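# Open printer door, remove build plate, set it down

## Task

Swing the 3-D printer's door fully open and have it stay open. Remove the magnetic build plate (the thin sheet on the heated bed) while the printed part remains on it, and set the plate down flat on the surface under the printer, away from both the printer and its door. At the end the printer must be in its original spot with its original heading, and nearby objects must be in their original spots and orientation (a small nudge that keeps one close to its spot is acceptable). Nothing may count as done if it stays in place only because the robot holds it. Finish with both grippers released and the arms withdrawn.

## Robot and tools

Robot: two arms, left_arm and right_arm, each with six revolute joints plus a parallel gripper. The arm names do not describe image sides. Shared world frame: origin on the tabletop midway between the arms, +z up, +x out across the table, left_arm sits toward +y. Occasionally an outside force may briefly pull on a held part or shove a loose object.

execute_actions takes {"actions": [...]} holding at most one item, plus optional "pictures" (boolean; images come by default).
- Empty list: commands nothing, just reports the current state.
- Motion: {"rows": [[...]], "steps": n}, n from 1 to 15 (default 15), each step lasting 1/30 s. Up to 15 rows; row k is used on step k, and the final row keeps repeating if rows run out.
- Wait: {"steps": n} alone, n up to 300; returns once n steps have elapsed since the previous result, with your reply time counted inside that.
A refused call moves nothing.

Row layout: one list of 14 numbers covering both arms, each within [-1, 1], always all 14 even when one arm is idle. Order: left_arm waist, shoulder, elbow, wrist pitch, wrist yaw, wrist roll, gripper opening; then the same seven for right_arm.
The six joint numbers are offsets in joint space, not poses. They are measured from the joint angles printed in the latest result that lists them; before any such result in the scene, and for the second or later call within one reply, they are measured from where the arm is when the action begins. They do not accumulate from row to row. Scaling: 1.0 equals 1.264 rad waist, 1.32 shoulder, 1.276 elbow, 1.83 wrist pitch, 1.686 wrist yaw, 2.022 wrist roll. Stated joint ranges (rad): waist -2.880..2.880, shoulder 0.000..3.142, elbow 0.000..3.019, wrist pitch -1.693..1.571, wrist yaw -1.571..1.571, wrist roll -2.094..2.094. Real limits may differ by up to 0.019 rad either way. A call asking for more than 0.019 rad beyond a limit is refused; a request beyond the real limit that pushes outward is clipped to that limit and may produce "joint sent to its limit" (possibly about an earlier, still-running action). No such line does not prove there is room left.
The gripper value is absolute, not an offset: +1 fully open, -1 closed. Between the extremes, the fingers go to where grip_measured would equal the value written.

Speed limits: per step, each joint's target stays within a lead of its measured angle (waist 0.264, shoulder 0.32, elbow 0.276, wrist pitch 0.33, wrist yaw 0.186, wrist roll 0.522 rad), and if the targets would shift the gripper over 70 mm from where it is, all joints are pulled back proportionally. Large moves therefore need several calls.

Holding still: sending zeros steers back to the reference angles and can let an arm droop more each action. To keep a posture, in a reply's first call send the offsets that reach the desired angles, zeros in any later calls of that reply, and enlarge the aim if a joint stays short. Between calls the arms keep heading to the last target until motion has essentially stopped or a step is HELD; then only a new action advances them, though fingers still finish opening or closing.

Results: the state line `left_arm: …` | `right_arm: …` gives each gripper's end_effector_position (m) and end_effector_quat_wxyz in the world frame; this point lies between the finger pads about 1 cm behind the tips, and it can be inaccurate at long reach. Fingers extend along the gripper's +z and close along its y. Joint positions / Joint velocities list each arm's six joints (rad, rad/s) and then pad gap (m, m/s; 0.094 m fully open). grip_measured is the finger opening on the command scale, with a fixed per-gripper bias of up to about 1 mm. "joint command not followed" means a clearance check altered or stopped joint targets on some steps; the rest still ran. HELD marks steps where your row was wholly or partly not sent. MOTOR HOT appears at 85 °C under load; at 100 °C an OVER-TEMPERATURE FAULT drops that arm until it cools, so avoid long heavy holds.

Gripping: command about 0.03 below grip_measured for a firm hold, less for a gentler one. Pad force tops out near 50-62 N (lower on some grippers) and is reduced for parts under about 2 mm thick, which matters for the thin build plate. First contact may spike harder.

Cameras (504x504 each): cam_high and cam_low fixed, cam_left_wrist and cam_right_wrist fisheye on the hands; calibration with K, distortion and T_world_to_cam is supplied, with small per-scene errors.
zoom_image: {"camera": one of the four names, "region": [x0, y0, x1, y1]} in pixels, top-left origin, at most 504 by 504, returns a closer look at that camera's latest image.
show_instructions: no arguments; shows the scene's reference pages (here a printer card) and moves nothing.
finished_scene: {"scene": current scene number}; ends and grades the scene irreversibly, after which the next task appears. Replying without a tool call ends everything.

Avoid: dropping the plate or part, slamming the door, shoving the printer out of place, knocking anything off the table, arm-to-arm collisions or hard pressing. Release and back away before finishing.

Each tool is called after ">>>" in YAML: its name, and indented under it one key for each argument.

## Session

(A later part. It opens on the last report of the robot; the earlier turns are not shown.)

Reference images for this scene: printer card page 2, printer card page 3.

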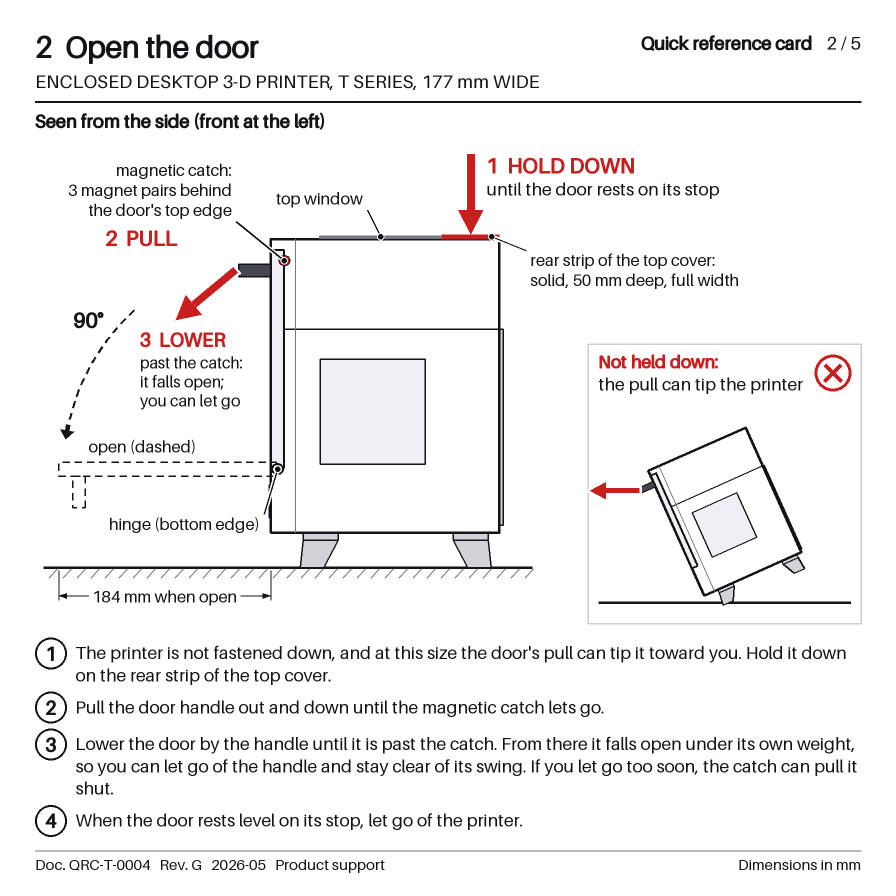

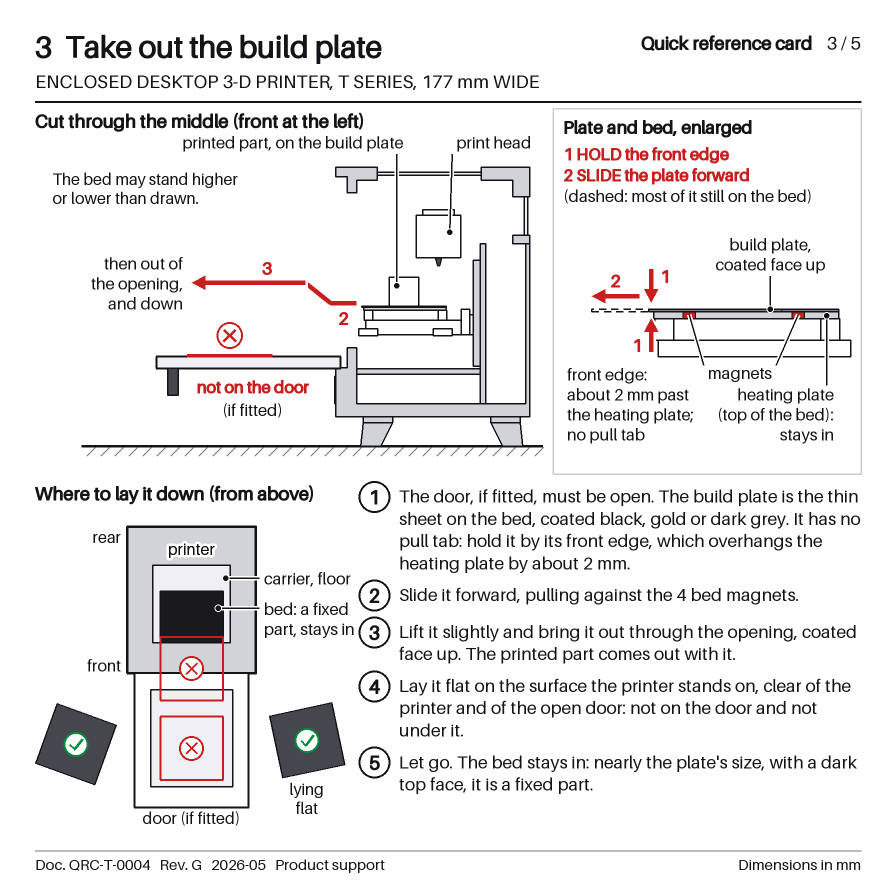

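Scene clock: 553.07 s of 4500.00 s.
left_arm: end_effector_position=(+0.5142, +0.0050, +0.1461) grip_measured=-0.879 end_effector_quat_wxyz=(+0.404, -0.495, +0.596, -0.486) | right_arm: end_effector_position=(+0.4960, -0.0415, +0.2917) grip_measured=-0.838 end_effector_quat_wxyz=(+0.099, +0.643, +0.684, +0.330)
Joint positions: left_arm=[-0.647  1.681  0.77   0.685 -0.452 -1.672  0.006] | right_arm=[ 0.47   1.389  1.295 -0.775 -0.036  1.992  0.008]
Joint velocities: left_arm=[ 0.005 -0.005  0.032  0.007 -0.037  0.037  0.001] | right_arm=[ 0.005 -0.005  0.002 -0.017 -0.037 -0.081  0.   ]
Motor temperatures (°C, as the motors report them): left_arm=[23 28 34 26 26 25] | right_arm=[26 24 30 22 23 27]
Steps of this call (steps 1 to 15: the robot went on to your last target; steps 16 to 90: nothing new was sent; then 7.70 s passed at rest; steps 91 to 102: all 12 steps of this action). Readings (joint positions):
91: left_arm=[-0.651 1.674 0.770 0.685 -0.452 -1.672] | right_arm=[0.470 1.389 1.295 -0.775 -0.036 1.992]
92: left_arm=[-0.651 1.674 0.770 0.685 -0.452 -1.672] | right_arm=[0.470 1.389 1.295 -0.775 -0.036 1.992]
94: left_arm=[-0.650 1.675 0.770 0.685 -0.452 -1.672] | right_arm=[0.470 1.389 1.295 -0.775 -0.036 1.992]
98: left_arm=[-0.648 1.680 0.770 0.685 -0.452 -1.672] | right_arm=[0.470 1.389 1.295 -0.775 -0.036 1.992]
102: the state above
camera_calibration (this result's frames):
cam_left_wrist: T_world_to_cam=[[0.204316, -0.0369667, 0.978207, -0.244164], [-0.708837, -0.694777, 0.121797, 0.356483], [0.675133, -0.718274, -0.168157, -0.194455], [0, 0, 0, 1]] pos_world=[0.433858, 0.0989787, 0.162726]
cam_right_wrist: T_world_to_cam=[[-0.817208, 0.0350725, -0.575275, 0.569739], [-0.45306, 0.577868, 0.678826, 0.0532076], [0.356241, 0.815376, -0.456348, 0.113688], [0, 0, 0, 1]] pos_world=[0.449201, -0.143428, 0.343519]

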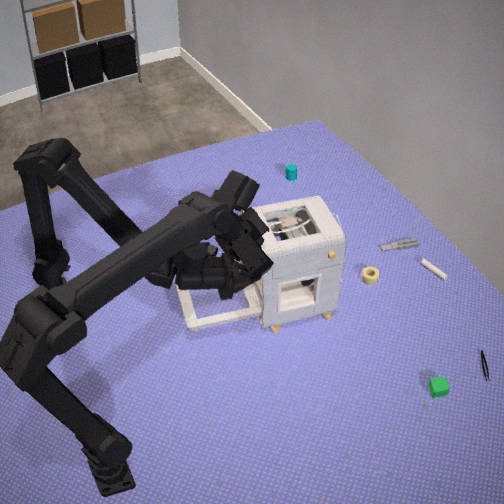

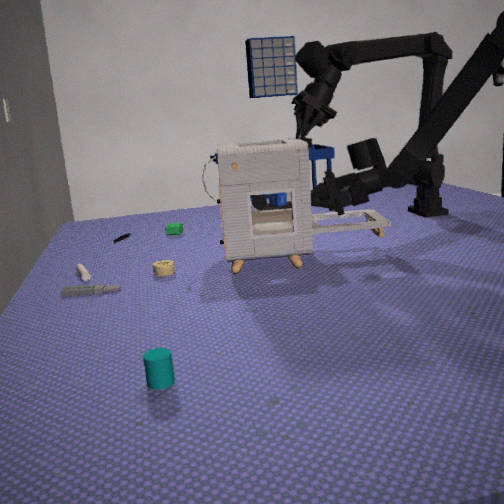

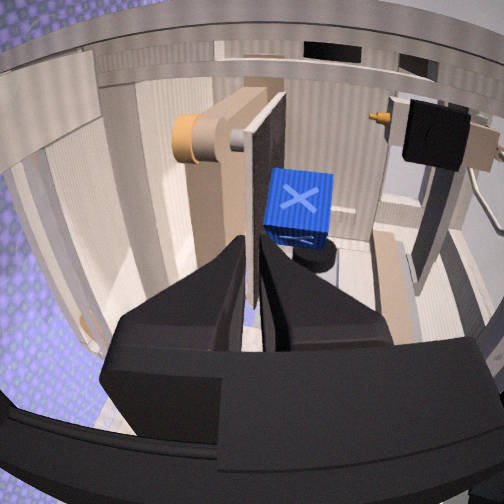

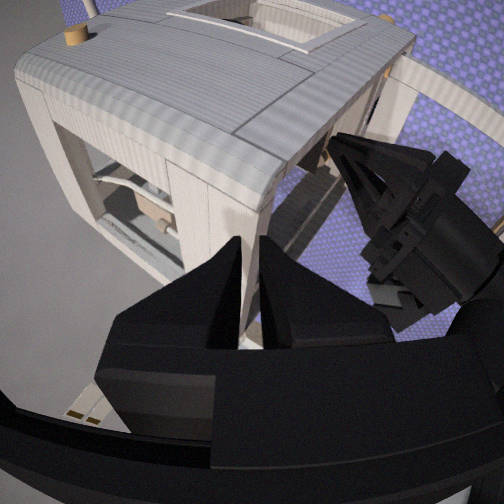

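>>> execute_actions:
  actions:
    - {"rows":[[0.006,0.009,0.028,0.005,0.002,0,-0.88,-0.005,0.06,-0.03,0,0,0,-0.84],[0.007,0.011,0.031,0.005,0.003,0,-0.88,-0.005,0.06,-0.03,0,0,0,-0.84],[0.008,0.013,0.034,0.005,0.004,0,-0.88,-0.005,0.06,-0.03,0,0,0,-0.84],[0.009,0.015,0.037,0.005,0.005,0,-0.88,-0.005,0.06,-0.03,0,0,0,-0.84],[0.010,0.017,0.039,0.005,0.005,0,-0.88,-0.005,0.06,-0.03,0,0,0,-0.84],[0.011,0.019,0.041,0.005,0.006,0,-0.88,-0.005,0.06,-0.03,0,0,0,-0.84],[0.012,0.021,0.044,0.005,0.006,0,-0.88,-0.005,0.06,-0.03,0,0,0,-0.84],[0.013,0.023,0.046,0.005,0.007,0,-0.88,-0.005,0.06,-0.03,0,0,0,-0.84]],"steps":15}

>>> zoom_image:
  camera: "cam_left_wrist"
  region: [200, 170, 320, 290]

Scene clock: 564.87 s of 4500.00 s.
left_arm: end_effector_position=(+0.5220, +0.0014, +0.1467) grip_measured=-0.879 end_effector_quat_wxyz=(+0.403, -0.495, +0.595, -0.489) | right_arm: end_effector_position=(+0.4960, -0.0415, +0.2917) grip_measured=-0.838 end_effector_quat_wxyz=(+0.099, +0.643, +0.684, +0.330)
Joint positions: left_arm=[-0.642  1.698  0.793  0.685 -0.444 -1.672  0.006] | right_arm=[ 0.47   1.389  1.295 -0.775 -0.036  1.992  0.008]
Joint velocities: left_arm=[ 0.005  0.005  0.032 -0.002  0.007 -0.007 -0.   ] | right_arm=[ 0.005 -0.024 -0.027  0.012 -0.051 -0.007 -0.001]
Motor temperatures (°C, as the motors report them): left_arm=[23 28 34 26 26 25] | right_arm=[26 24 30 22 23 27]
Steps of this call (steps 1 to 15: the robot went on to your last target; steps 16 to 90: nothing new was sent; then 8.30 s passed at rest; steps 91 to 105: all 15 steps of this action). Readings (joint positions):
91: left_arm=[-0.647 1.681 0.770 0.685 -0.452 -1.672] | right_arm=[0.470 1.389 1.295 -0.775 -0.036 1.992]
92: left_arm=[-0.647 1.681 0.770 0.685 -0.452 -1.672] | right_arm=[0.470 1.389 1.295 -0.775 -0.036 1.992]
94: left_arm=[-0.647 1.683 0.772 0.685 -0.449 -1.672] | right_arm=[0.470 1.389 1.295 -0.775 -0.036 1.992]
98: left_arm=[-0.645 1.692 0.786 0.685 -0.445 -1.672] | right_arm=[0.470 1.389 1.295 -0.775 -0.036 1.992]
105: the state above
camera_calibration (this result's frames):
cam_left_wrist: T_world_to_cam=[[0.200833, -0.0327244, 0.979079, -0.244795], [-0.711232, -0.692156, 0.122757, 0.360599], [0.673658, -0.721005, -0.162282, -0.202292], [0, 0, 0, 1]] pos_world=[0.441908, 0.0957269, 0.16258]
cam_right_wrist: T_world_to_cam=[[-0.817208, 0.0350725, -0.575275, 0.569739], [-0.45306, 0.577868, 0.678826, 0.0532076], [0.356241, 0.815376, -0.456348, 0.113688], [0, 0, 0, 1]] pos_world=[0.449201, -0.143428, 0.343519]

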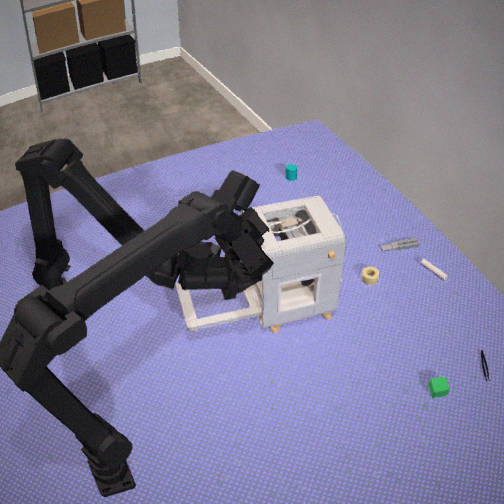

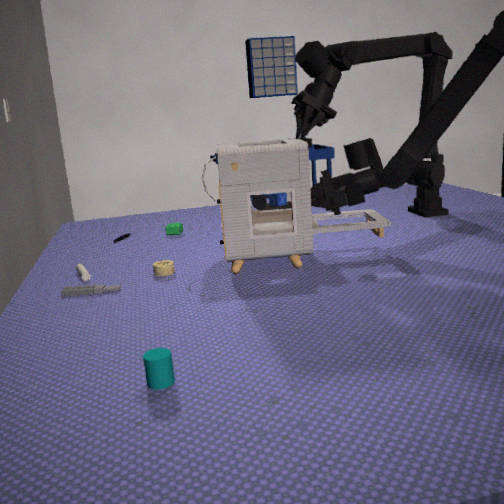

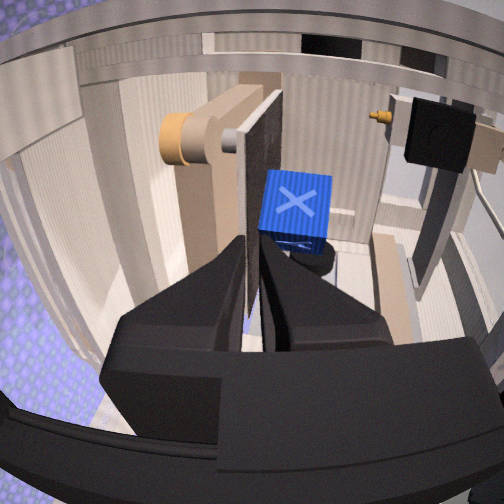

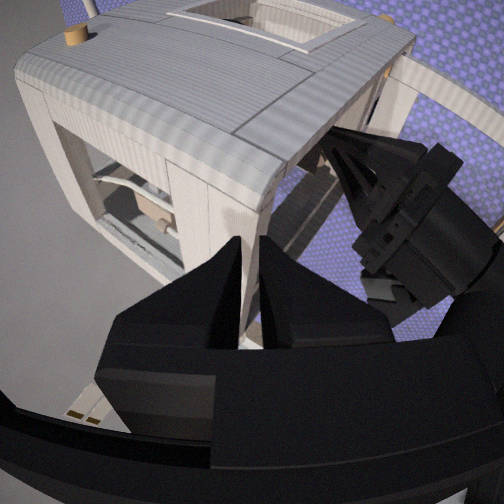

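Region (200, 170, 320, 290) of cam_left_wrist's 504x504 image, scaled by 4.200, with more detail than that image has.

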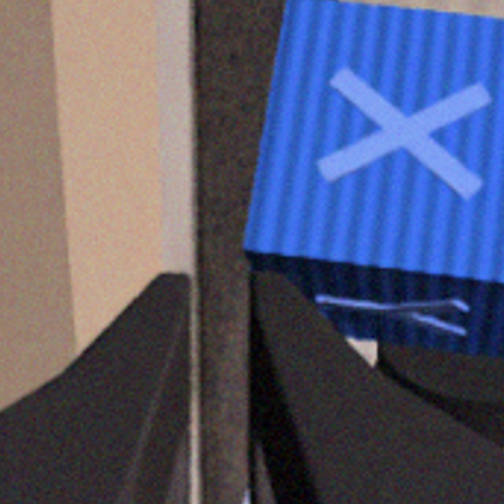

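>>> execute_actions:
  actions:
    - {"rows":[[0.006,0.012,0.024,0.005,0.002,0,-0.88,-0.005,0.06,-0.03,0,0,0,-0.84],[0.007,0.015,0.027,0.005,0.003,0,-0.88,-0.005,0.06,-0.03,0,0,0,-0.84],[0.008,0.017,0.030,0.005,0.004,0,-0.88,-0.005,0.06,-0.03,0,0,0,-0.84],[0.009,0.019,0.033,0.005,0.005,0,-0.88,-0.005,0.06,-0.03,0,0,0,-0.84],[0.010,0.021,0.036,0.005,0.005,0,-0.88,-0.005,0.06,-0.03,0,0,0,-0.84],[0.011,0.023,0.039,0.005,0.006,0,-0.88,-0.005,0.06,-0.03,0,0,0,-0.84],[0.012,0.025,0.042,0.005,0.006,0,-0.88,-0.005,0.06,-0.03,0,0,0,-0.84],[0.013,0.027,0.044,0.005,0.006,0,-0.88,-0.005,0.06,-0.03,0,0,0,-0.84],[0.014,0.028,0.046,0.005,0.007,0,-0.88,-0.005,0.06,-0.03,0,0,0,-0.84]],"steps":15}

>>> zoom_image:
  camera: "cam_left_wrist"
  region: [200, 170, 320, 290]

Scene clock: 577.53 s of 4500.00 s.
left_arm: end_effector_position=(+0.5223, +0.0010, +0.1468) grip_measured=-0.879 end_effector_quat_wxyz=(+0.402, -0.494, +0.595, -0.489) | right_arm: end_effector_position=(+0.4960, -0.0415, +0.2917) grip_measured=-0.838 end_effector_quat_wxyz=(+0.099, +0.643, +0.684, +0.330)
Joint positions: left_arm=[-0.642  1.699  0.794  0.685 -0.443 -1.672  0.006] | right_arm=[ 0.47   1.389  1.295 -0.775 -0.036  1.992  0.008]
Joint velocities: left_arm=[ 0.005  0.005 -0.027 -0.017 -0.066 -0.037  0.001] | right_arm=[-0.005  0.005 -0.022 -0.012  0.007 -0.066 -0.   ]
Motor temperatures (°C, as the motors report them): left_arm=[23 28 35 26 26 25] | right_arm=[26 24 30 22 23 27]
Steps of this call (steps 1 to 15: the robot went on to your last target; steps 16 to 90: nothing new was sent; then 9.17 s passed at rest; steps 91 to 105: all 15 steps of this action). Readings (joint positions):
91: left_arm=[-0.642 1.698 0.793 0.685 -0.444 -1.672] | right_arm=[0.470 1.389 1.295 -0.775 -0.036 1.992]
92: left_arm=[-0.642 1.698 0.793 0.685 -0.444 -1.672] | right_arm=[0.470 1.389 1.295 -0.775 -0.036 1.992]
94: left_arm=[-0.642 1.698 0.793 0.685 -0.443 -1.672] | right_arm=[0.470 1.389 1.295 -0.775 -0.036 1.992]
98: left_arm=[-0.642 1.699 0.793 0.685 -0.443 -1.672] | right_arm=[0.470 1.389 1.295 -0.775 -0.036 1.992]
105: the state above
camera_calibration (this result's frames):
cam_left_wrist: T_world_to_cam=[[0.200644, -0.0325289, 0.979124, -0.244844], [-0.712023, -0.691309, 0.122942, 0.360879], [0.672878, -0.721827, -0.161868, -0.202446], [0, 0, 0, 1]] pos_world=[0.442302, 0.0953837, 0.162595]
cam_right_wrist: T_world_to_cam=[[-0.817208, 0.0350725, -0.575275, 0.569739], [-0.45306, 0.577868, 0.678826, 0.0532076], [0.356241, 0.815376, -0.456348, 0.113688], [0, 0, 0, 1]] pos_world=[0.449201, -0.143428, 0.343519]

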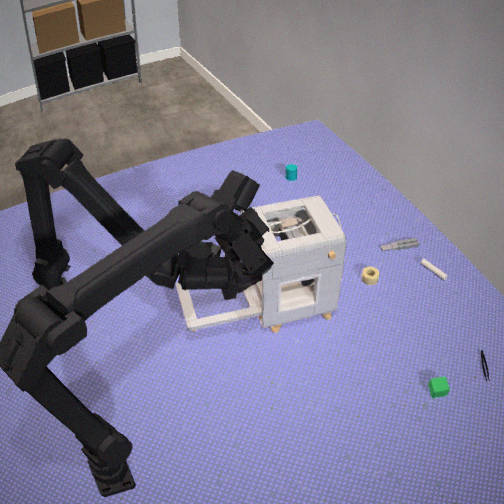

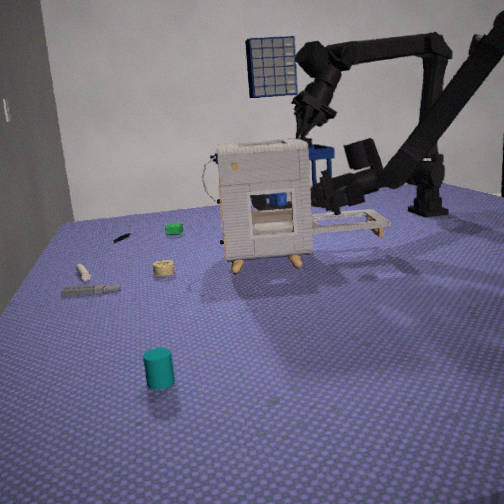

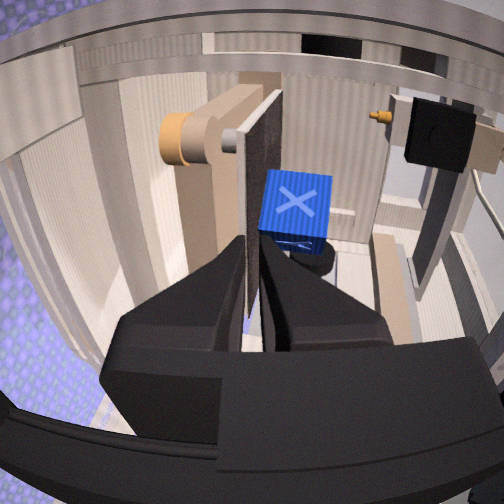

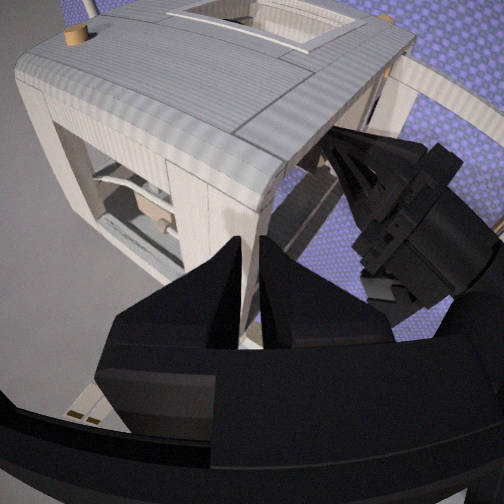

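Region (200, 170, 320, 290) of cam_left_wrist's 504x504 image, scaled by 4.200, with more detail than that image has.

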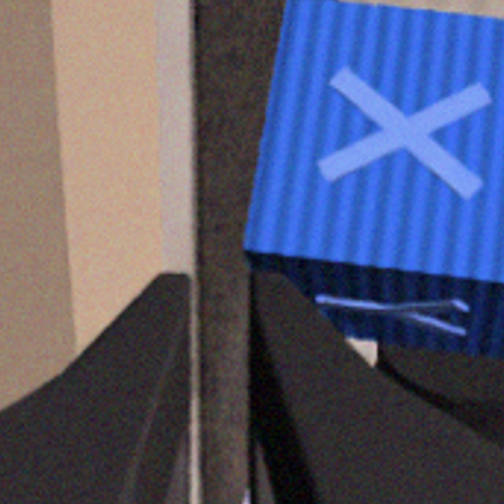

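>>> execute_actions:
  actions:
    - {"rows":[[0.005,0,0.045,0.01,0.003,0,-0.89,-0.005,0.06,-0.03,0,0,0,-0.84],[0.005,-0.005,0.045,0.012,0.003,0,-0.90,-0.005,0.06,-0.03,0,0,0,-0.84],[0.005,-0.010,0.045,0.014,0.003,0,-0.91,-0.005,0.06,-0.03,0,0,0,-0.84],[0.005,-0.014,0.045,0.016,0.003,0,-0.92,-0.005,0.06,-0.03,0,0,0,-0.84],[0.005,-0.018,0.045,0.018,0.003,0,-0.93,-0.005,0.06,-0.03,0,0,0,-0.84],[0.005,-0.020,0.045,0.02,0.003,0,-0.94,-0.005,0.06,-0.03,0,0,0,-0.84],[0.005,-0.020,0.045,0.02,0.003,0,-0.95,-0.005,0.06,-0.03,0,0,0,-0.84]],"steps":15}

>>> zoom_image:
  camera: "cam_left_wrist"
  region: [200, 170, 320, 290]

Scene clock: 585.83 s of 4500.00 s.
left_arm: end_effector_position=(+0.5223, +0.0009, +0.1475) grip_measured=-0.948 end_effector_quat_wxyz=(+0.402, -0.494, +0.595, -0.490) | right_arm: end_effector_position=(+0.4960, -0.0415, +0.2917) grip_measured=-0.838 end_effector_quat_wxyz=(+0.099, +0.643, +0.684, +0.330)
Joint positions: left_arm=[-0.642  1.698  0.794  0.686 -0.442 -1.672  0.002] | right_arm=[ 0.47   1.389  1.295 -0.775 -0.036  1.992  0.008]
Joint velocities: left_arm=[-0.005 -0.005  0.002 -0.012  0.037 -0.037 -0.   ] | right_arm=[-0.005  0.005 -0.007  0.007 -0.037  0.007 -0.   ]
Motor temperatures (°C, as the motors report them): left_arm=[23 28 35 26 26 25] | right_arm=[26 24 30 22 23 27]
Steps of this call (steps 1 to 15: the robot went on to your last target; steps 16 to 90: nothing new was sent; then 4.80 s passed at rest; steps 91 to 105: all 15 steps of this action). Readings (joint positions):
91: left_arm=[-0.642 1.698 0.794 0.686 -0.443 -1.672] | right_arm=[0.470 1.389 1.295 -0.775 -0.036 1.992]
92: left_arm=[-0.642 1.698 0.794 0.686 -0.443 -1.672] | right_arm=[0.470 1.389 1.295 -0.775 -0.036 1.992]
94: left_arm=[-0.642 1.698 0.794 0.686 -0.443 -1.672] | right_arm=[0.470 1.389 1.295 -0.775 -0.036 1.992]
98: left_arm=[-0.642 1.698 0.794 0.686 -0.442 -1.672] | right_arm=[0.470 1.389 1.295 -0.775 -0.036 1.992]
105: the state above
camera_calibration (this result's frames):
cam_left_wrist: T_world_to_cam=[[0.199484, -0.0316437, 0.97939, -0.245], [-0.712425, -0.690923, 0.122784, 0.360967], [0.672798, -0.722235, -0.160372, -0.202542], [0, 0, 0, 1]] pos_world=[0.442305, 0.0953649, 0.163147]
cam_right_wrist: T_world_to_cam=[[-0.817208, 0.0350725, -0.575275, 0.569739], [-0.45306, 0.577868, 0.678826, 0.0532076], [0.356241, 0.815376, -0.456348, 0.113688], [0, 0, 0, 1]] pos_world=[0.449201, -0.143428, 0.343519]

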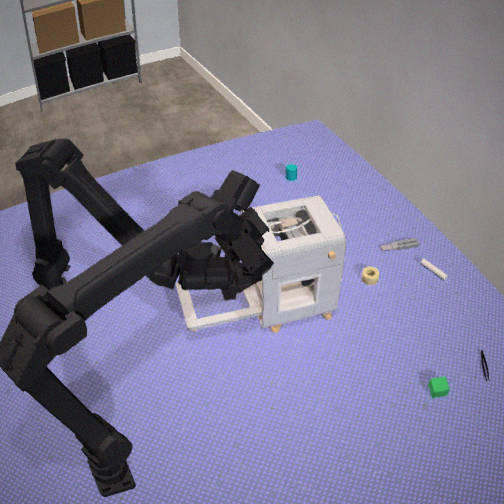

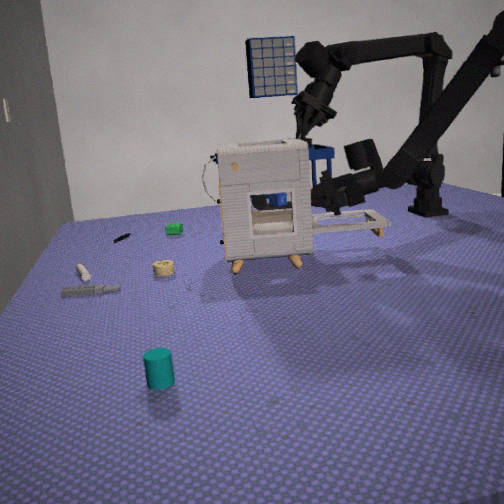

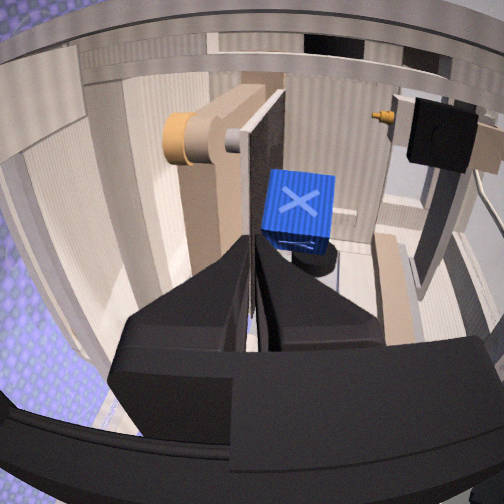

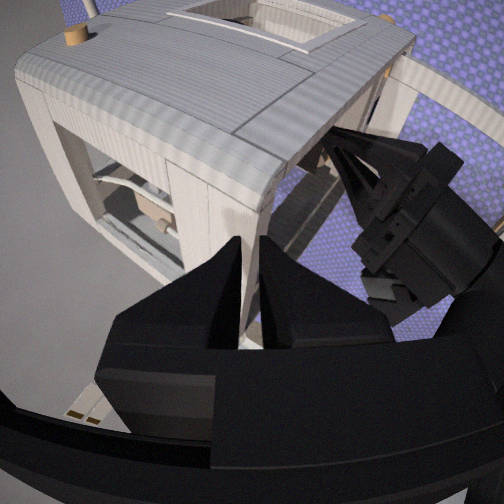

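Region (200, 170, 320, 290) of cam_left_wrist's 504x504 image, scaled by 4.200, with more detail than that image has.

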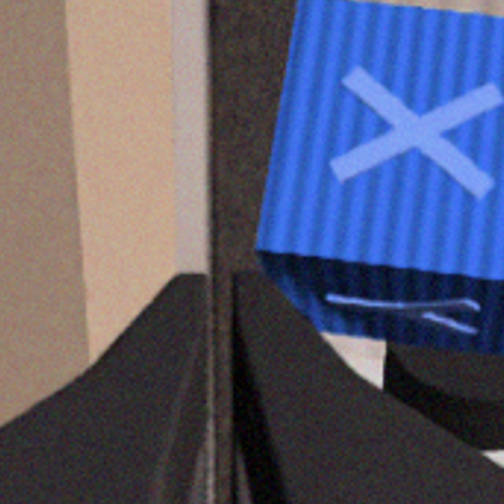

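>>> execute_actions:
  actions:
    - {"rows":[[0.005,-0.022,0.045,0.02,0.003,0,-0.96,-0.005,0.06,-0.03,0,0,0,-0.84],[0.005,-0.024,0.045,0.02,0.003,0,-0.97,-0.005,0.06,-0.03,0,0,0,-0.84],[0.005,-0.026,0.045,0.02,0.003,0,-0.98,-0.005,0.06,-0.03,0,0,0,-0.84],[0.005,-0.028,0.045,0.02,0.003,0,-1,-0.005,0.06,-0.03,0,0,0,-0.84]],"steps":15}

>>> zoom_image:
  camera: "cam_left_wrist"
  region: [200, 170, 320, 290]

Scene clock: 591.90 s of 4500.00 s.
left_arm: end_effector_position=(+0.5223, +0.0008, +0.1475) grip_measured=-0.989 end_effector_quat_wxyz=(+0.402, -0.494, +0.595, -0.490) | right_arm: end_effector_position=(+0.4960, -0.0415, +0.2917) grip_measured=-0.838 end_effector_quat_wxyz=(+0.099, +0.643, +0.684, +0.330)
Joint positions: left_arm=[-0.642  1.698  0.794  0.686 -0.442 -1.672  0.001] | right_arm=[ 0.47   1.389  1.295 -0.775 -0.036  1.992  0.008]
Joint velocities: left_arm=[-0.005 -0.005 -0.007 -0.002  0.051  0.051 -0.   ] | right_arm=[-0.005 -0.015 -0.007 -0.002  0.022 -0.037 -0.   ]
Motor temperatures (°C, as the motors report them): left_arm=[23 28 36 26 26 25] | right_arm=[26 24 30 22 23 27]
Steps of this call (steps 1 to 15: the robot went on to your last target; steps 16 to 90: nothing new was sent; then 2.57 s passed at rest; steps 91 to 105: all 15 steps of this action). Readings (joint positions):
91: left_arm=[-0.642 1.698 0.794 0.686 -0.442 -1.672] | right_arm=[0.470 1.389 1.295 -0.775 -0.036 1.992]
92: left_arm=[-0.642 1.698 0.794 0.686 -0.442 -1.672] | right_arm=[0.470 1.389 1.295 -0.775 -0.036 1.992]
94: left_arm=[-0.642 1.698 0.794 0.686 -0.442 -1.672] | right_arm=[0.470 1.389 1.295 -0.775 -0.036 1.992]
98: left_arm=[-0.642 1.698 0.794 0.686 -0.442 -1.672] | right_arm=[0.470 1.389 1.295 -0.775 -0.036 1.992]
105: the state above
camera_calibration (this result's frames):
cam_left_wrist: T_world_to_cam=[[0.199557, -0.0316626, 0.979375, -0.245022], [-0.712927, -0.690376, 0.122946, 0.361099], [0.672244, -0.722757, -0.160343, -0.202332], [0, 0, 0, 1]] pos_world=[0.44235, 0.0952988, 0.16313]
cam_right_wrist: T_world_to_cam=[[-0.817208, 0.0350725, -0.575275, 0.569739], [-0.45306, 0.577868, 0.678826, 0.0532076], [0.356241, 0.815376, -0.456348, 0.113688], [0, 0, 0, 1]] pos_world=[0.449201, -0.143428, 0.343519]

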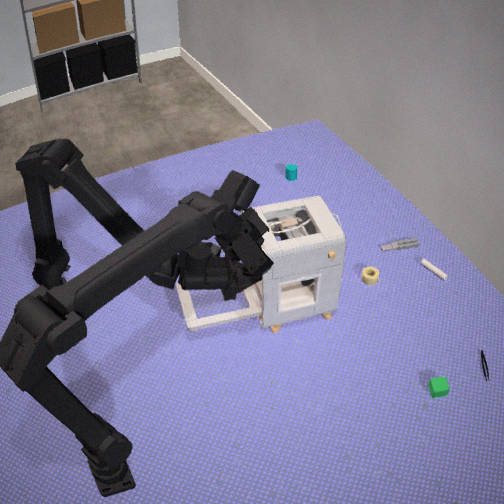

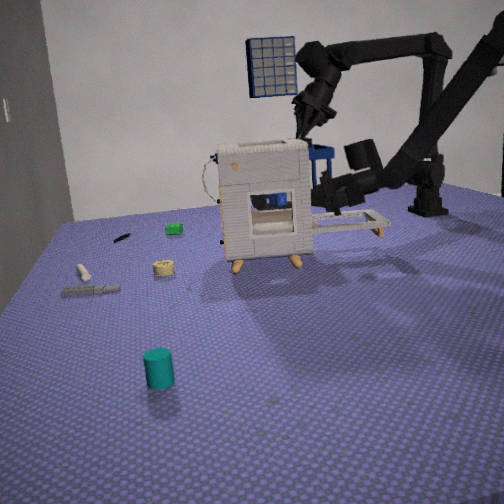

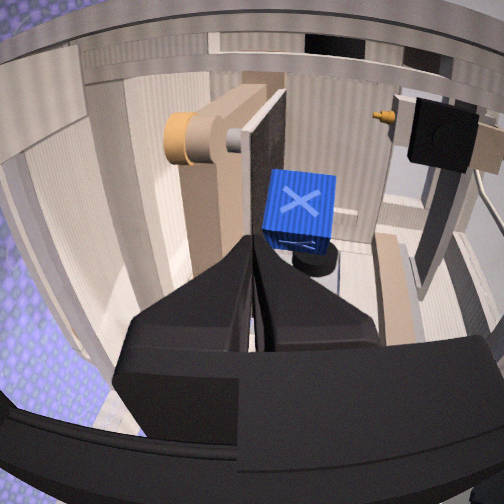

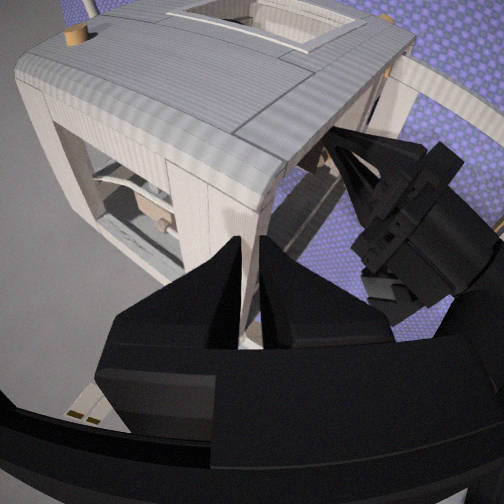

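Region (200, 170, 320, 290) of cam_left_wrist's 504x504 image, scaled by 4.200, with more detail than that image has.

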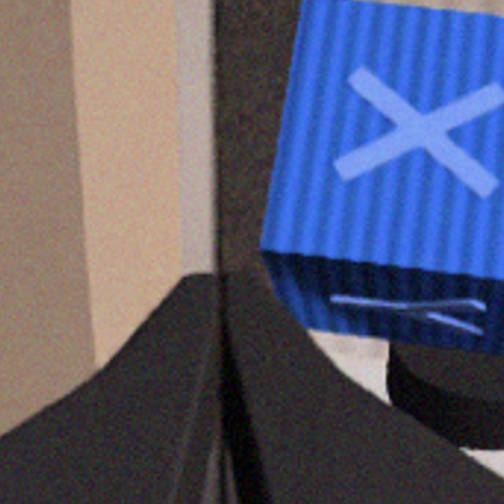

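>>> execute_actions:
  actions:
    - {"rows":[[0,-0.030,0.035,0.02,0,0,-1,-0.015,0.068,-0.032,0,0,0,-0.84],[0,-0.031,0.028,0.02,0,0,-1,-0.025,0.075,-0.034,0,0,0,-0.84],[-0.002,-0.032,0.021,0.02,-0.001,0,-1,-0.035,0.082,-0.036,0,0,0,-0.84],[-0.004,-0.033,0.014,0.02,-0.002,0,-1,-0.04,0.088,-0.037,0,0,0,-0.84],[-0.006,-0.034,0.007,0.02,-0.003,0,-1,-0.04,0.088,-0.037,0,0,0,-0.84],[-0.008,-0.035,0,0.02,-0.004,0,-1,-0.04,0.088,-0.037,0,0,0,-0.84],[-0.010,-0.036,-0.006,0.02,-0.005,0,-1,-0.04,0.088,-0.037,0,0,0,-0.84],[-0.012,-0.037,-0.012,0.02,-0.006,0,-1,-0.04,0.088,-0.037,0,0,0,-0.84],[-0.014,-0.038,-0.018,0.02,-0.007,0,-1,-0.04,0.088,-0.037,0,0,0,-0.84],[-0.016,-0.039,-0.024,0.02,-0.008,0,-1,-0.04,0.088,-0.037,0,0,0,-0.84],[-0.018,-0.040,-0.030,0.02,-0.009,0,-1,-0.04,0.088,-0.037,0,0,0,-0.84]],"steps":15}

Scene clock: 604.60 s of 4500.00 s.
left_arm: end_effector_position=(+0.5076, +0.0052, +0.1579) grip_measured=-0.990 end_effector_quat_wxyz=(+0.405, -0.492, +0.589, -0.498) | right_arm: end_effector_position=(+0.4966, -0.0425, +0.2912) grip_measured=-0.838 end_effector_quat_wxyz=(+0.091, +0.643, +0.684, +0.332)
Joint positions: left_arm=[-0.654  1.653  0.753  0.701 -0.454 -1.672  0.   ] | right_arm=[ 0.462  1.39   1.295 -0.775 -0.055  1.992  0.008]
Joint velocities: left_arm=[-0.054 -0.054  0.017  0.037  0.037 -0.007  0.   ] | right_arm=[-0.005  0.005 -0.007  0.032  0.051 -0.007  0.001]
Motor temperatures (°C, as the motors report them): left_arm=[23 28 36 26 26 25] | right_arm=[26 24 30 22 23 27]
Steps of this call (steps 1 to 15: the robot went on to your last target; steps 16 to 90: nothing new was sent; then 9.20 s passed at rest; steps 91 to 105: all 15 steps of this action). Readings (joint positions):
91: left_arm=[-0.642 1.698 0.794 0.686 -0.442 -1.672] | right_arm=[0.470 1.390 1.295 -0.775 -0.036 1.992]
92: left_arm=[-0.642 1.698 0.794 0.686 -0.442 -1.672] | right_arm=[0.468 1.390 1.295 -0.775 -0.039 1.992]
94: left_arm=[-0.642 1.697 0.792 0.686 -0.442 -1.672] | right_arm=[0.464 1.390 1.295 -0.775 -0.049 1.992]
98: left_arm=[-0.642 1.694 0.787 0.686 -0.442 -1.672] | right_arm=[0.462 1.390 1.295 -0.775 -0.055 1.992]
105: the state above
camera_calibration (this result's frames):
cam_left_wrist: T_world_to_cam=[[0.182535, -0.0219425, 0.982954, -0.244155], [-0.715193, -0.688991, 0.117431, 0.354436], [0.67467, -0.724438, -0.141458, -0.191751], [0, 0, 0, 1]] pos_world=[0.427425, 0.0999337, 0.171246]
cam_right_wrist: T_world_to_cam=[[-0.821698, 0.0387044, -0.568607, 0.570479], [-0.450338, 0.567374, 0.689407, 0.049558], [0.349296, 0.82255, -0.44878, 0.115594], [0, 0, 0, 1]] pos_world=[0.450703, -0.14528, 0.342089]

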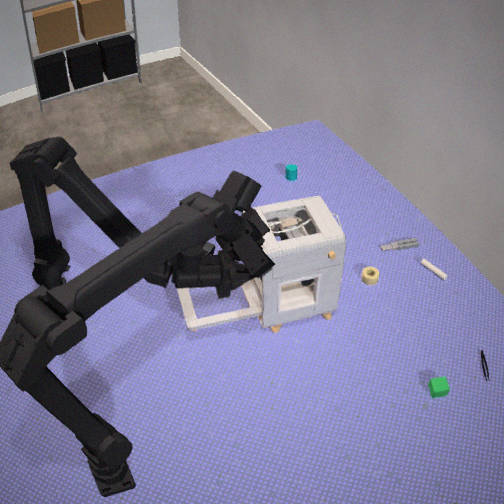

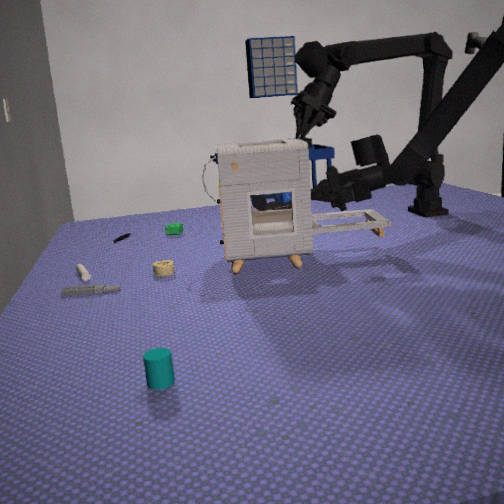

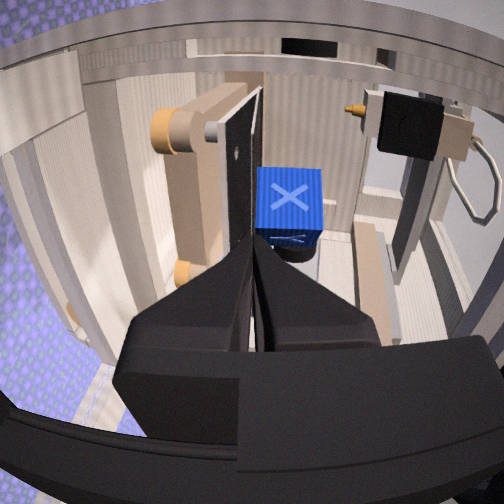

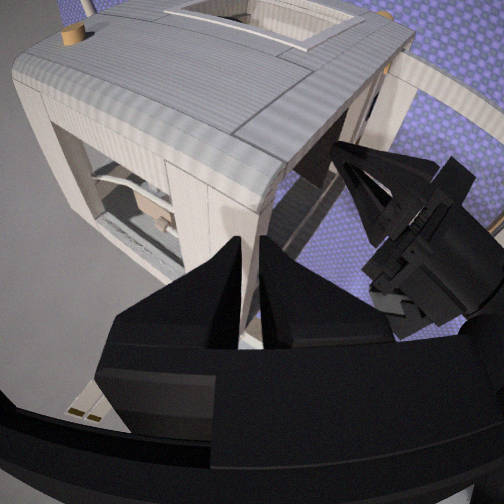

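>>> execute_actions:
  actions:
    - {"rows":[[-0.003,-0.004,0,0.01,-0.001,0,-1,-0.02,0.075,-0.033,0,0,0,-0.84],[-0.004,-0.005,-0.003,0.01,-0.002,0,-1,-0.02,0.075,-0.033,0,0,0,-0.84],[-0.006,-0.006,-0.006,0.01,-0.003,0,-1,-0.02,0.075,-0.033,0,0,0,-0.84],[-0.007,-0.007,-0.009,0.01,-0.004,0,-1,-0.02,0.075,-0.033,0,0,0,-0.84],[-0.008,-0.008,-0.012,0.01,-0.005,0,-1,-0.02,0.075,-0.033,0,0,0,-0.84],[-0.010,-0.009,-0.015,0.01,-0.006,0,-1,-0.02,0.075,-0.033,0,0,0,-0.84],[-0.011,-0.010,-0.018,0.01,-0.007,0,-1,-0.02,0.075,-0.033,0,0,0,-0.84],[-0.012,-0.011,-0.021,0.01,-0.008,0,-1,-0.02,0.075,-0.033,0,0,0,-0.84],[-0.014,-0.013,-0.024,0.01,-0.009,0,-1,-0.02,0.075,-0.033,0,0,0,-0.84],[-0.015,-0.014,-0.026,0.01,-0.010,0,-1,-0.02,0.075,-0.033,0,0,0,-0.84],[-0.017,-0.015,-0.028,0.01,-0.011,0,-1,-0.02,0.075,-0.033,0,0,0,-0.84]],"steps":15}

Scene clock: 618.63 s of 4500.00 s.
left_arm: end_effector_position=(+0.4948, +0.0102, +0.1459) grip_measured=-0.990 end_effector_quat_wxyz=(+0.405, -0.494, +0.597, -0.486) | right_arm: end_effector_position=(+0.4964, -0.0421, +0.2912) grip_measured=-0.838 end_effector_quat_wxyz=(+0.088, +0.643, +0.684, +0.333)
Joint positions: left_arm=[-0.665  1.646  0.717  0.703 -0.47  -1.672  0.   ] | right_arm=[ 0.46   1.39   1.295 -0.775 -0.064  1.992  0.008]
Joint velocities: left_arm=[-0.015 -0.034 -0.007 -0.007 -0.081 -0.022 -0.003] | right_arm=[-0.005  0.005  0.012 -0.002  0.081  0.051 -0.   ]
Motor temperatures (°C, as the motors report them): left_arm=[23 28 34 26 26 25] | right_arm=[26 24 30 22 24 27]
Steps of this call (steps 1 to 15: the robot went on to your last target; steps 16 to 90: nothing new was sent; then 10.53 s passed at rest; steps 91 to 105: all 15 steps of this action). Readings (joint positions):
91: left_arm=[-0.657 1.651 0.753 0.703 -0.454 -1.672] | right_arm=[0.462 1.390 1.295 -0.775 -0.058 1.992]
92: left_arm=[-0.657 1.651 0.753 0.703 -0.454 -1.672] | right_arm=[0.461 1.390 1.295 -0.775 -0.061 1.992]
94: left_arm=[-0.657 1.651 0.749 0.703 -0.456 -1.672] | right_arm=[0.460 1.390 1.295 -0.775 -0.064 1.992]
98: left_arm=[-0.657 1.651 0.734 0.703 -0.461 -1.672] | right_arm=[0.460 1.390 1.295 -0.775 -0.064 1.992]
105: the state above
camera_calibration (this result's frames):
cam_left_wrist: T_world_to_cam=[[0.201935, -0.0401847, 0.978574, -0.238661], [-0.7097, -0.694564, 0.117929, 0.347409], [0.674943, -0.718308, -0.168776, -0.177459], [0, 0, 0, 1]] pos_world=[0.414525, 0.104236, 0.162627]
cam_right_wrist: T_world_to_cam=[[-0.823538, 0.0390271, -0.565918, 0.570457], [-0.450389, 0.561531, 0.694142, 0.0475944], [0.344871, 0.826535, -0.444864, 0.116621], [0, 0, 0, 1]] pos_world=[0.45101, -0.14538, 0.341675]

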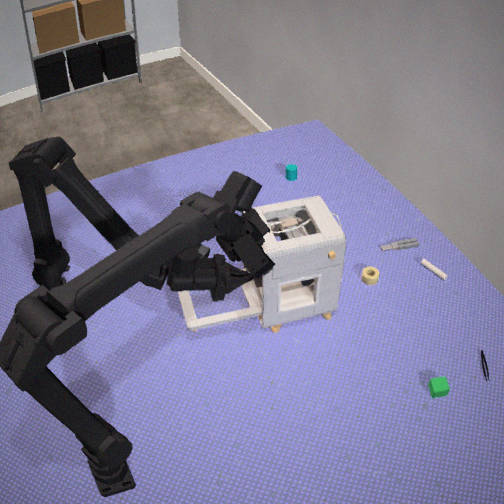

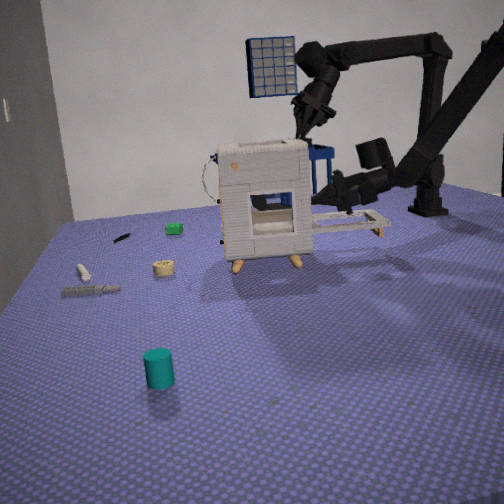

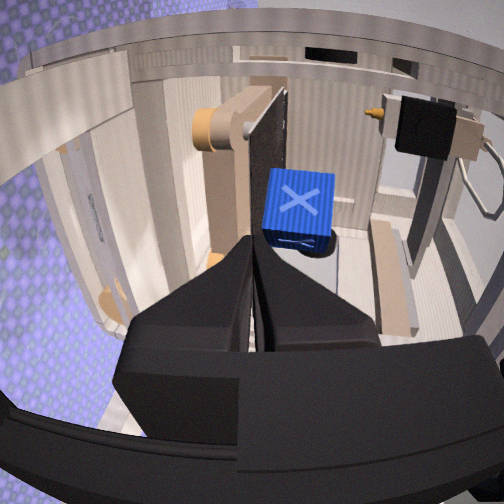

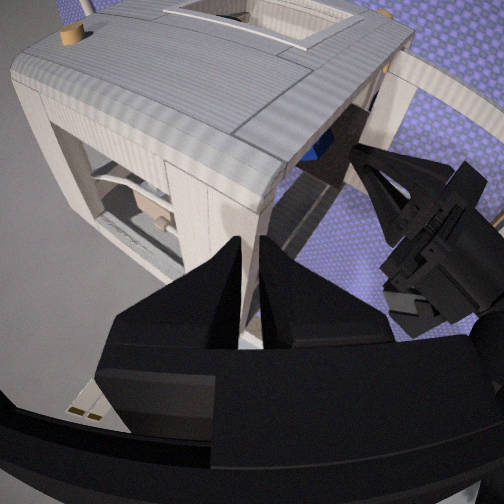

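>>> execute_actions:
  actions:
    - {"rows":[[0,0,0.015,0.005,0,0,-0.92,-0.005,0.06,-0.03,0,0,0,-0.84],[0,0,0.018,0.005,0,0,-0.80,-0.005,0.06,-0.03,0,0,0,-0.84]],"steps":8}
  pictures: false

>>> execute_actions:
  actions:
    - {"rows":[[0.006,0.011,0.026,0.005,0.002,0,-0.80,-0.005,0.06,-0.03,0,0,0,-0.84],[0.007,0.013,0.029,0.005,0.003,0,-0.80,-0.005,0.06,-0.03,0,0,0,-0.84],[0.008,0.015,0.032,0.005,0.004,0,-0.80,-0.005,0.06,-0.03,0,0,0,-0.84],[0.009,0.017,0.035,0.005,0.004,0,-0.80,-0.005,0.06,-0.03,0,0,0,-0.84],[0.010,0.019,0.038,0.005,0.005,0,-0.80,-0.005,0.06,-0.03,0,0,0,-0.84],[0.011,0.021,0.041,0.005,0.006,0,-0.80,-0.005,0.06,-0.03,0,0,0,-0.84],[0.013,0.023,0.044,0.005,0.007,0,-0.80,-0.005,0.06,-0.03,0,0,0,-0.84],[0.014,0.025,0.047,0.005,0.007,0,-0.80,-0.005,0.06,-0.03,0,0,0,-0.84],[0.015,0.027,0.049,0.005,0.008,0,-0.80,-0.005,0.06,-0.03,0,0,0,-0.84],[0.016,0.029,0.052,0.005,0.009,0,-0.80,-0.005,0.06,-0.03,0,0,0,-0.84],[0.017,0.031,0.054,0.005,0.0095,0,-0.80,-0.005,0.06,-0.03,0,0,0,-0.84]],"steps":15}

Scene clock: 635.90 s of 4500.00 s.
left_arm: end_effector_position=(+0.4946, +0.0098, +0.1467) grip_measured=-0.802 end_effector_quat_wxyz=(+0.405, -0.494, +0.596, -0.487) | right_arm: end_effector_position=(+0.4962, -0.0418, +0.2915) grip_measured=-0.838 end_effector_quat_wxyz=(+0.087, +0.642, +0.685, +0.333)
Joint positions: left_arm=[-0.666  1.644  0.717  0.703 -0.47  -1.672  0.009] | right_arm=[ 0.46   1.39   1.295 -0.775 -0.066  1.992  0.008]
Joint velocities: left_arm=[-0.015 -0.005 -0.007 -0.002  0.022 -0.007 -0.   ] | right_arm=[-0.024 -0.005 -0.007 -0.007  0.037 -0.007  0.   ]
Motor temperatures (°C, as the motors report them): left_arm=[23 28 34 26 26 25] | right_arm=[26 24 30 22 24 27]
Steps of this call (steps 1 to 15: the robot went on to your last target; steps 16 to 90: nothing new was sent; then 14.00 s passed at rest; steps 91 to 98: all 8 steps of this action). Readings (joint positions):
91: left_arm=[-0.666 1.644 0.717 0.703 -0.470 -1.672] | right_arm=[0.460 1.390 1.295 -0.775 -0.065 1.992]
92: left_arm=[-0.666 1.644 0.717 0.703 -0.470 -1.672] | right_arm=[0.460 1.390 1.295 -0.775 -0.066 1.992]
94: left_arm=[-0.666 1.644 0.717 0.703 -0.470 -1.672] | right_arm=[0.460 1.390 1.295 -0.775 -0.066 1.992]
98: the state above

Scene clock: 636.40 s of 4500.00 s.
left_arm: end_effector_position=(+0.5078, +0.0066, +0.1458) grip_measured=-0.802 end_effector_quat_wxyz=(+0.404, -0.494, +0.594, -0.489) | right_arm: end_effector_position=(+0.4962, -0.0418, +0.2915) grip_measured=-0.838 end_effector_quat_wxyz=(+0.087, +0.642, +0.685, +0.333)
Joint positions: left_arm=[-0.653  1.673  0.751  0.703 -0.457 -1.672  0.009] | right_arm=[ 0.46   1.39   1.295 -0.775 -0.066  1.992  0.008]
Joint velocities: left_arm=[-0.005 -0.015  0.022  0.007 -0.022 -0.095  0.   ] | right_arm=[-0.015  0.005 -0.012  0.002 -0.007  0.051 -0.001]
Motor temperatures (°C, as the motors report them): left_arm=[23 28 34 26 26 25] | right_arm=[26 24 30 22 24 27]
Steps of this call (steps 1 to 15: all 15 steps of this action). Readings (joint positions):
1: left_arm=[-0.666 1.644 0.717 0.703 -0.470 -1.672] | right_arm=[0.460 1.390 1.295 -0.775 -0.066 1.992]
2: left_arm=[-0.666 1.645 0.717 0.703 -0.469 -1.672] | right_arm=[0.460 1.390 1.295 -0.775 -0.066 1.992]
4: left_arm=[-0.666 1.647 0.718 0.703 -0.467 -1.672] | right_arm=[0.460 1.390 1.295 -0.775 -0.066 1.992]
8: left_arm=[-0.663 1.659 0.732 0.703 -0.462 -1.672] | right_arm=[0.460 1.390 1.295 -0.775 -0.066 1.992]
15: the state above
camera_calibration (this result's frames):
cam_left_wrist: T_world_to_cam=[[0.198582, -0.0341571, 0.979489, -0.239837], [-0.710156, -0.69378, 0.119783, 0.35407], [0.675459, -0.719376, -0.162029, -0.190105], [0, 0, 0, 1]] pos_world=[0.42748, 0.100698, 0.161703]
cam_right_wrist: T_world_to_cam=[[-0.823841, 0.0387938, -0.565491, 0.570388], [-0.450914, 0.559659, 0.695312, 0.0469918], [0.343456, 0.827815, -0.443577, 0.116923], [0, 0, 0, 1]] pos_world=[0.45094, -0.145217, 0.34174]

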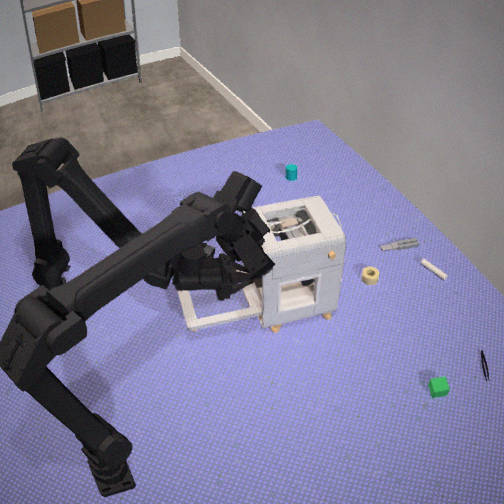

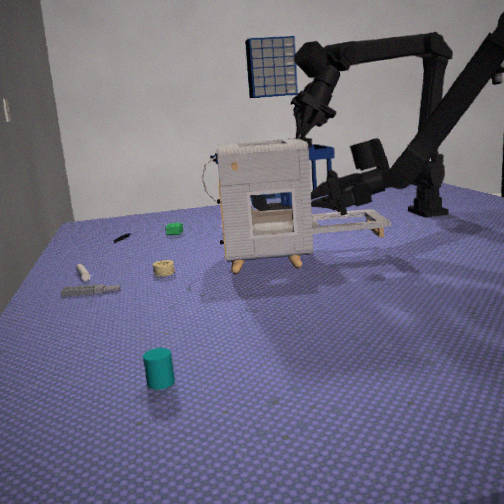

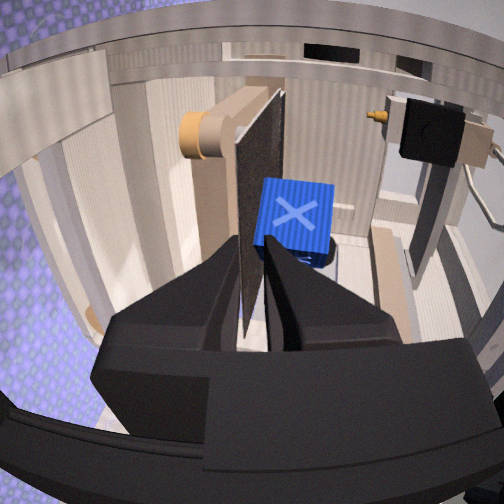

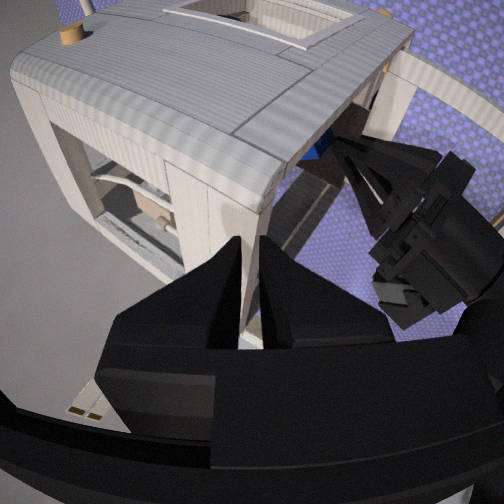

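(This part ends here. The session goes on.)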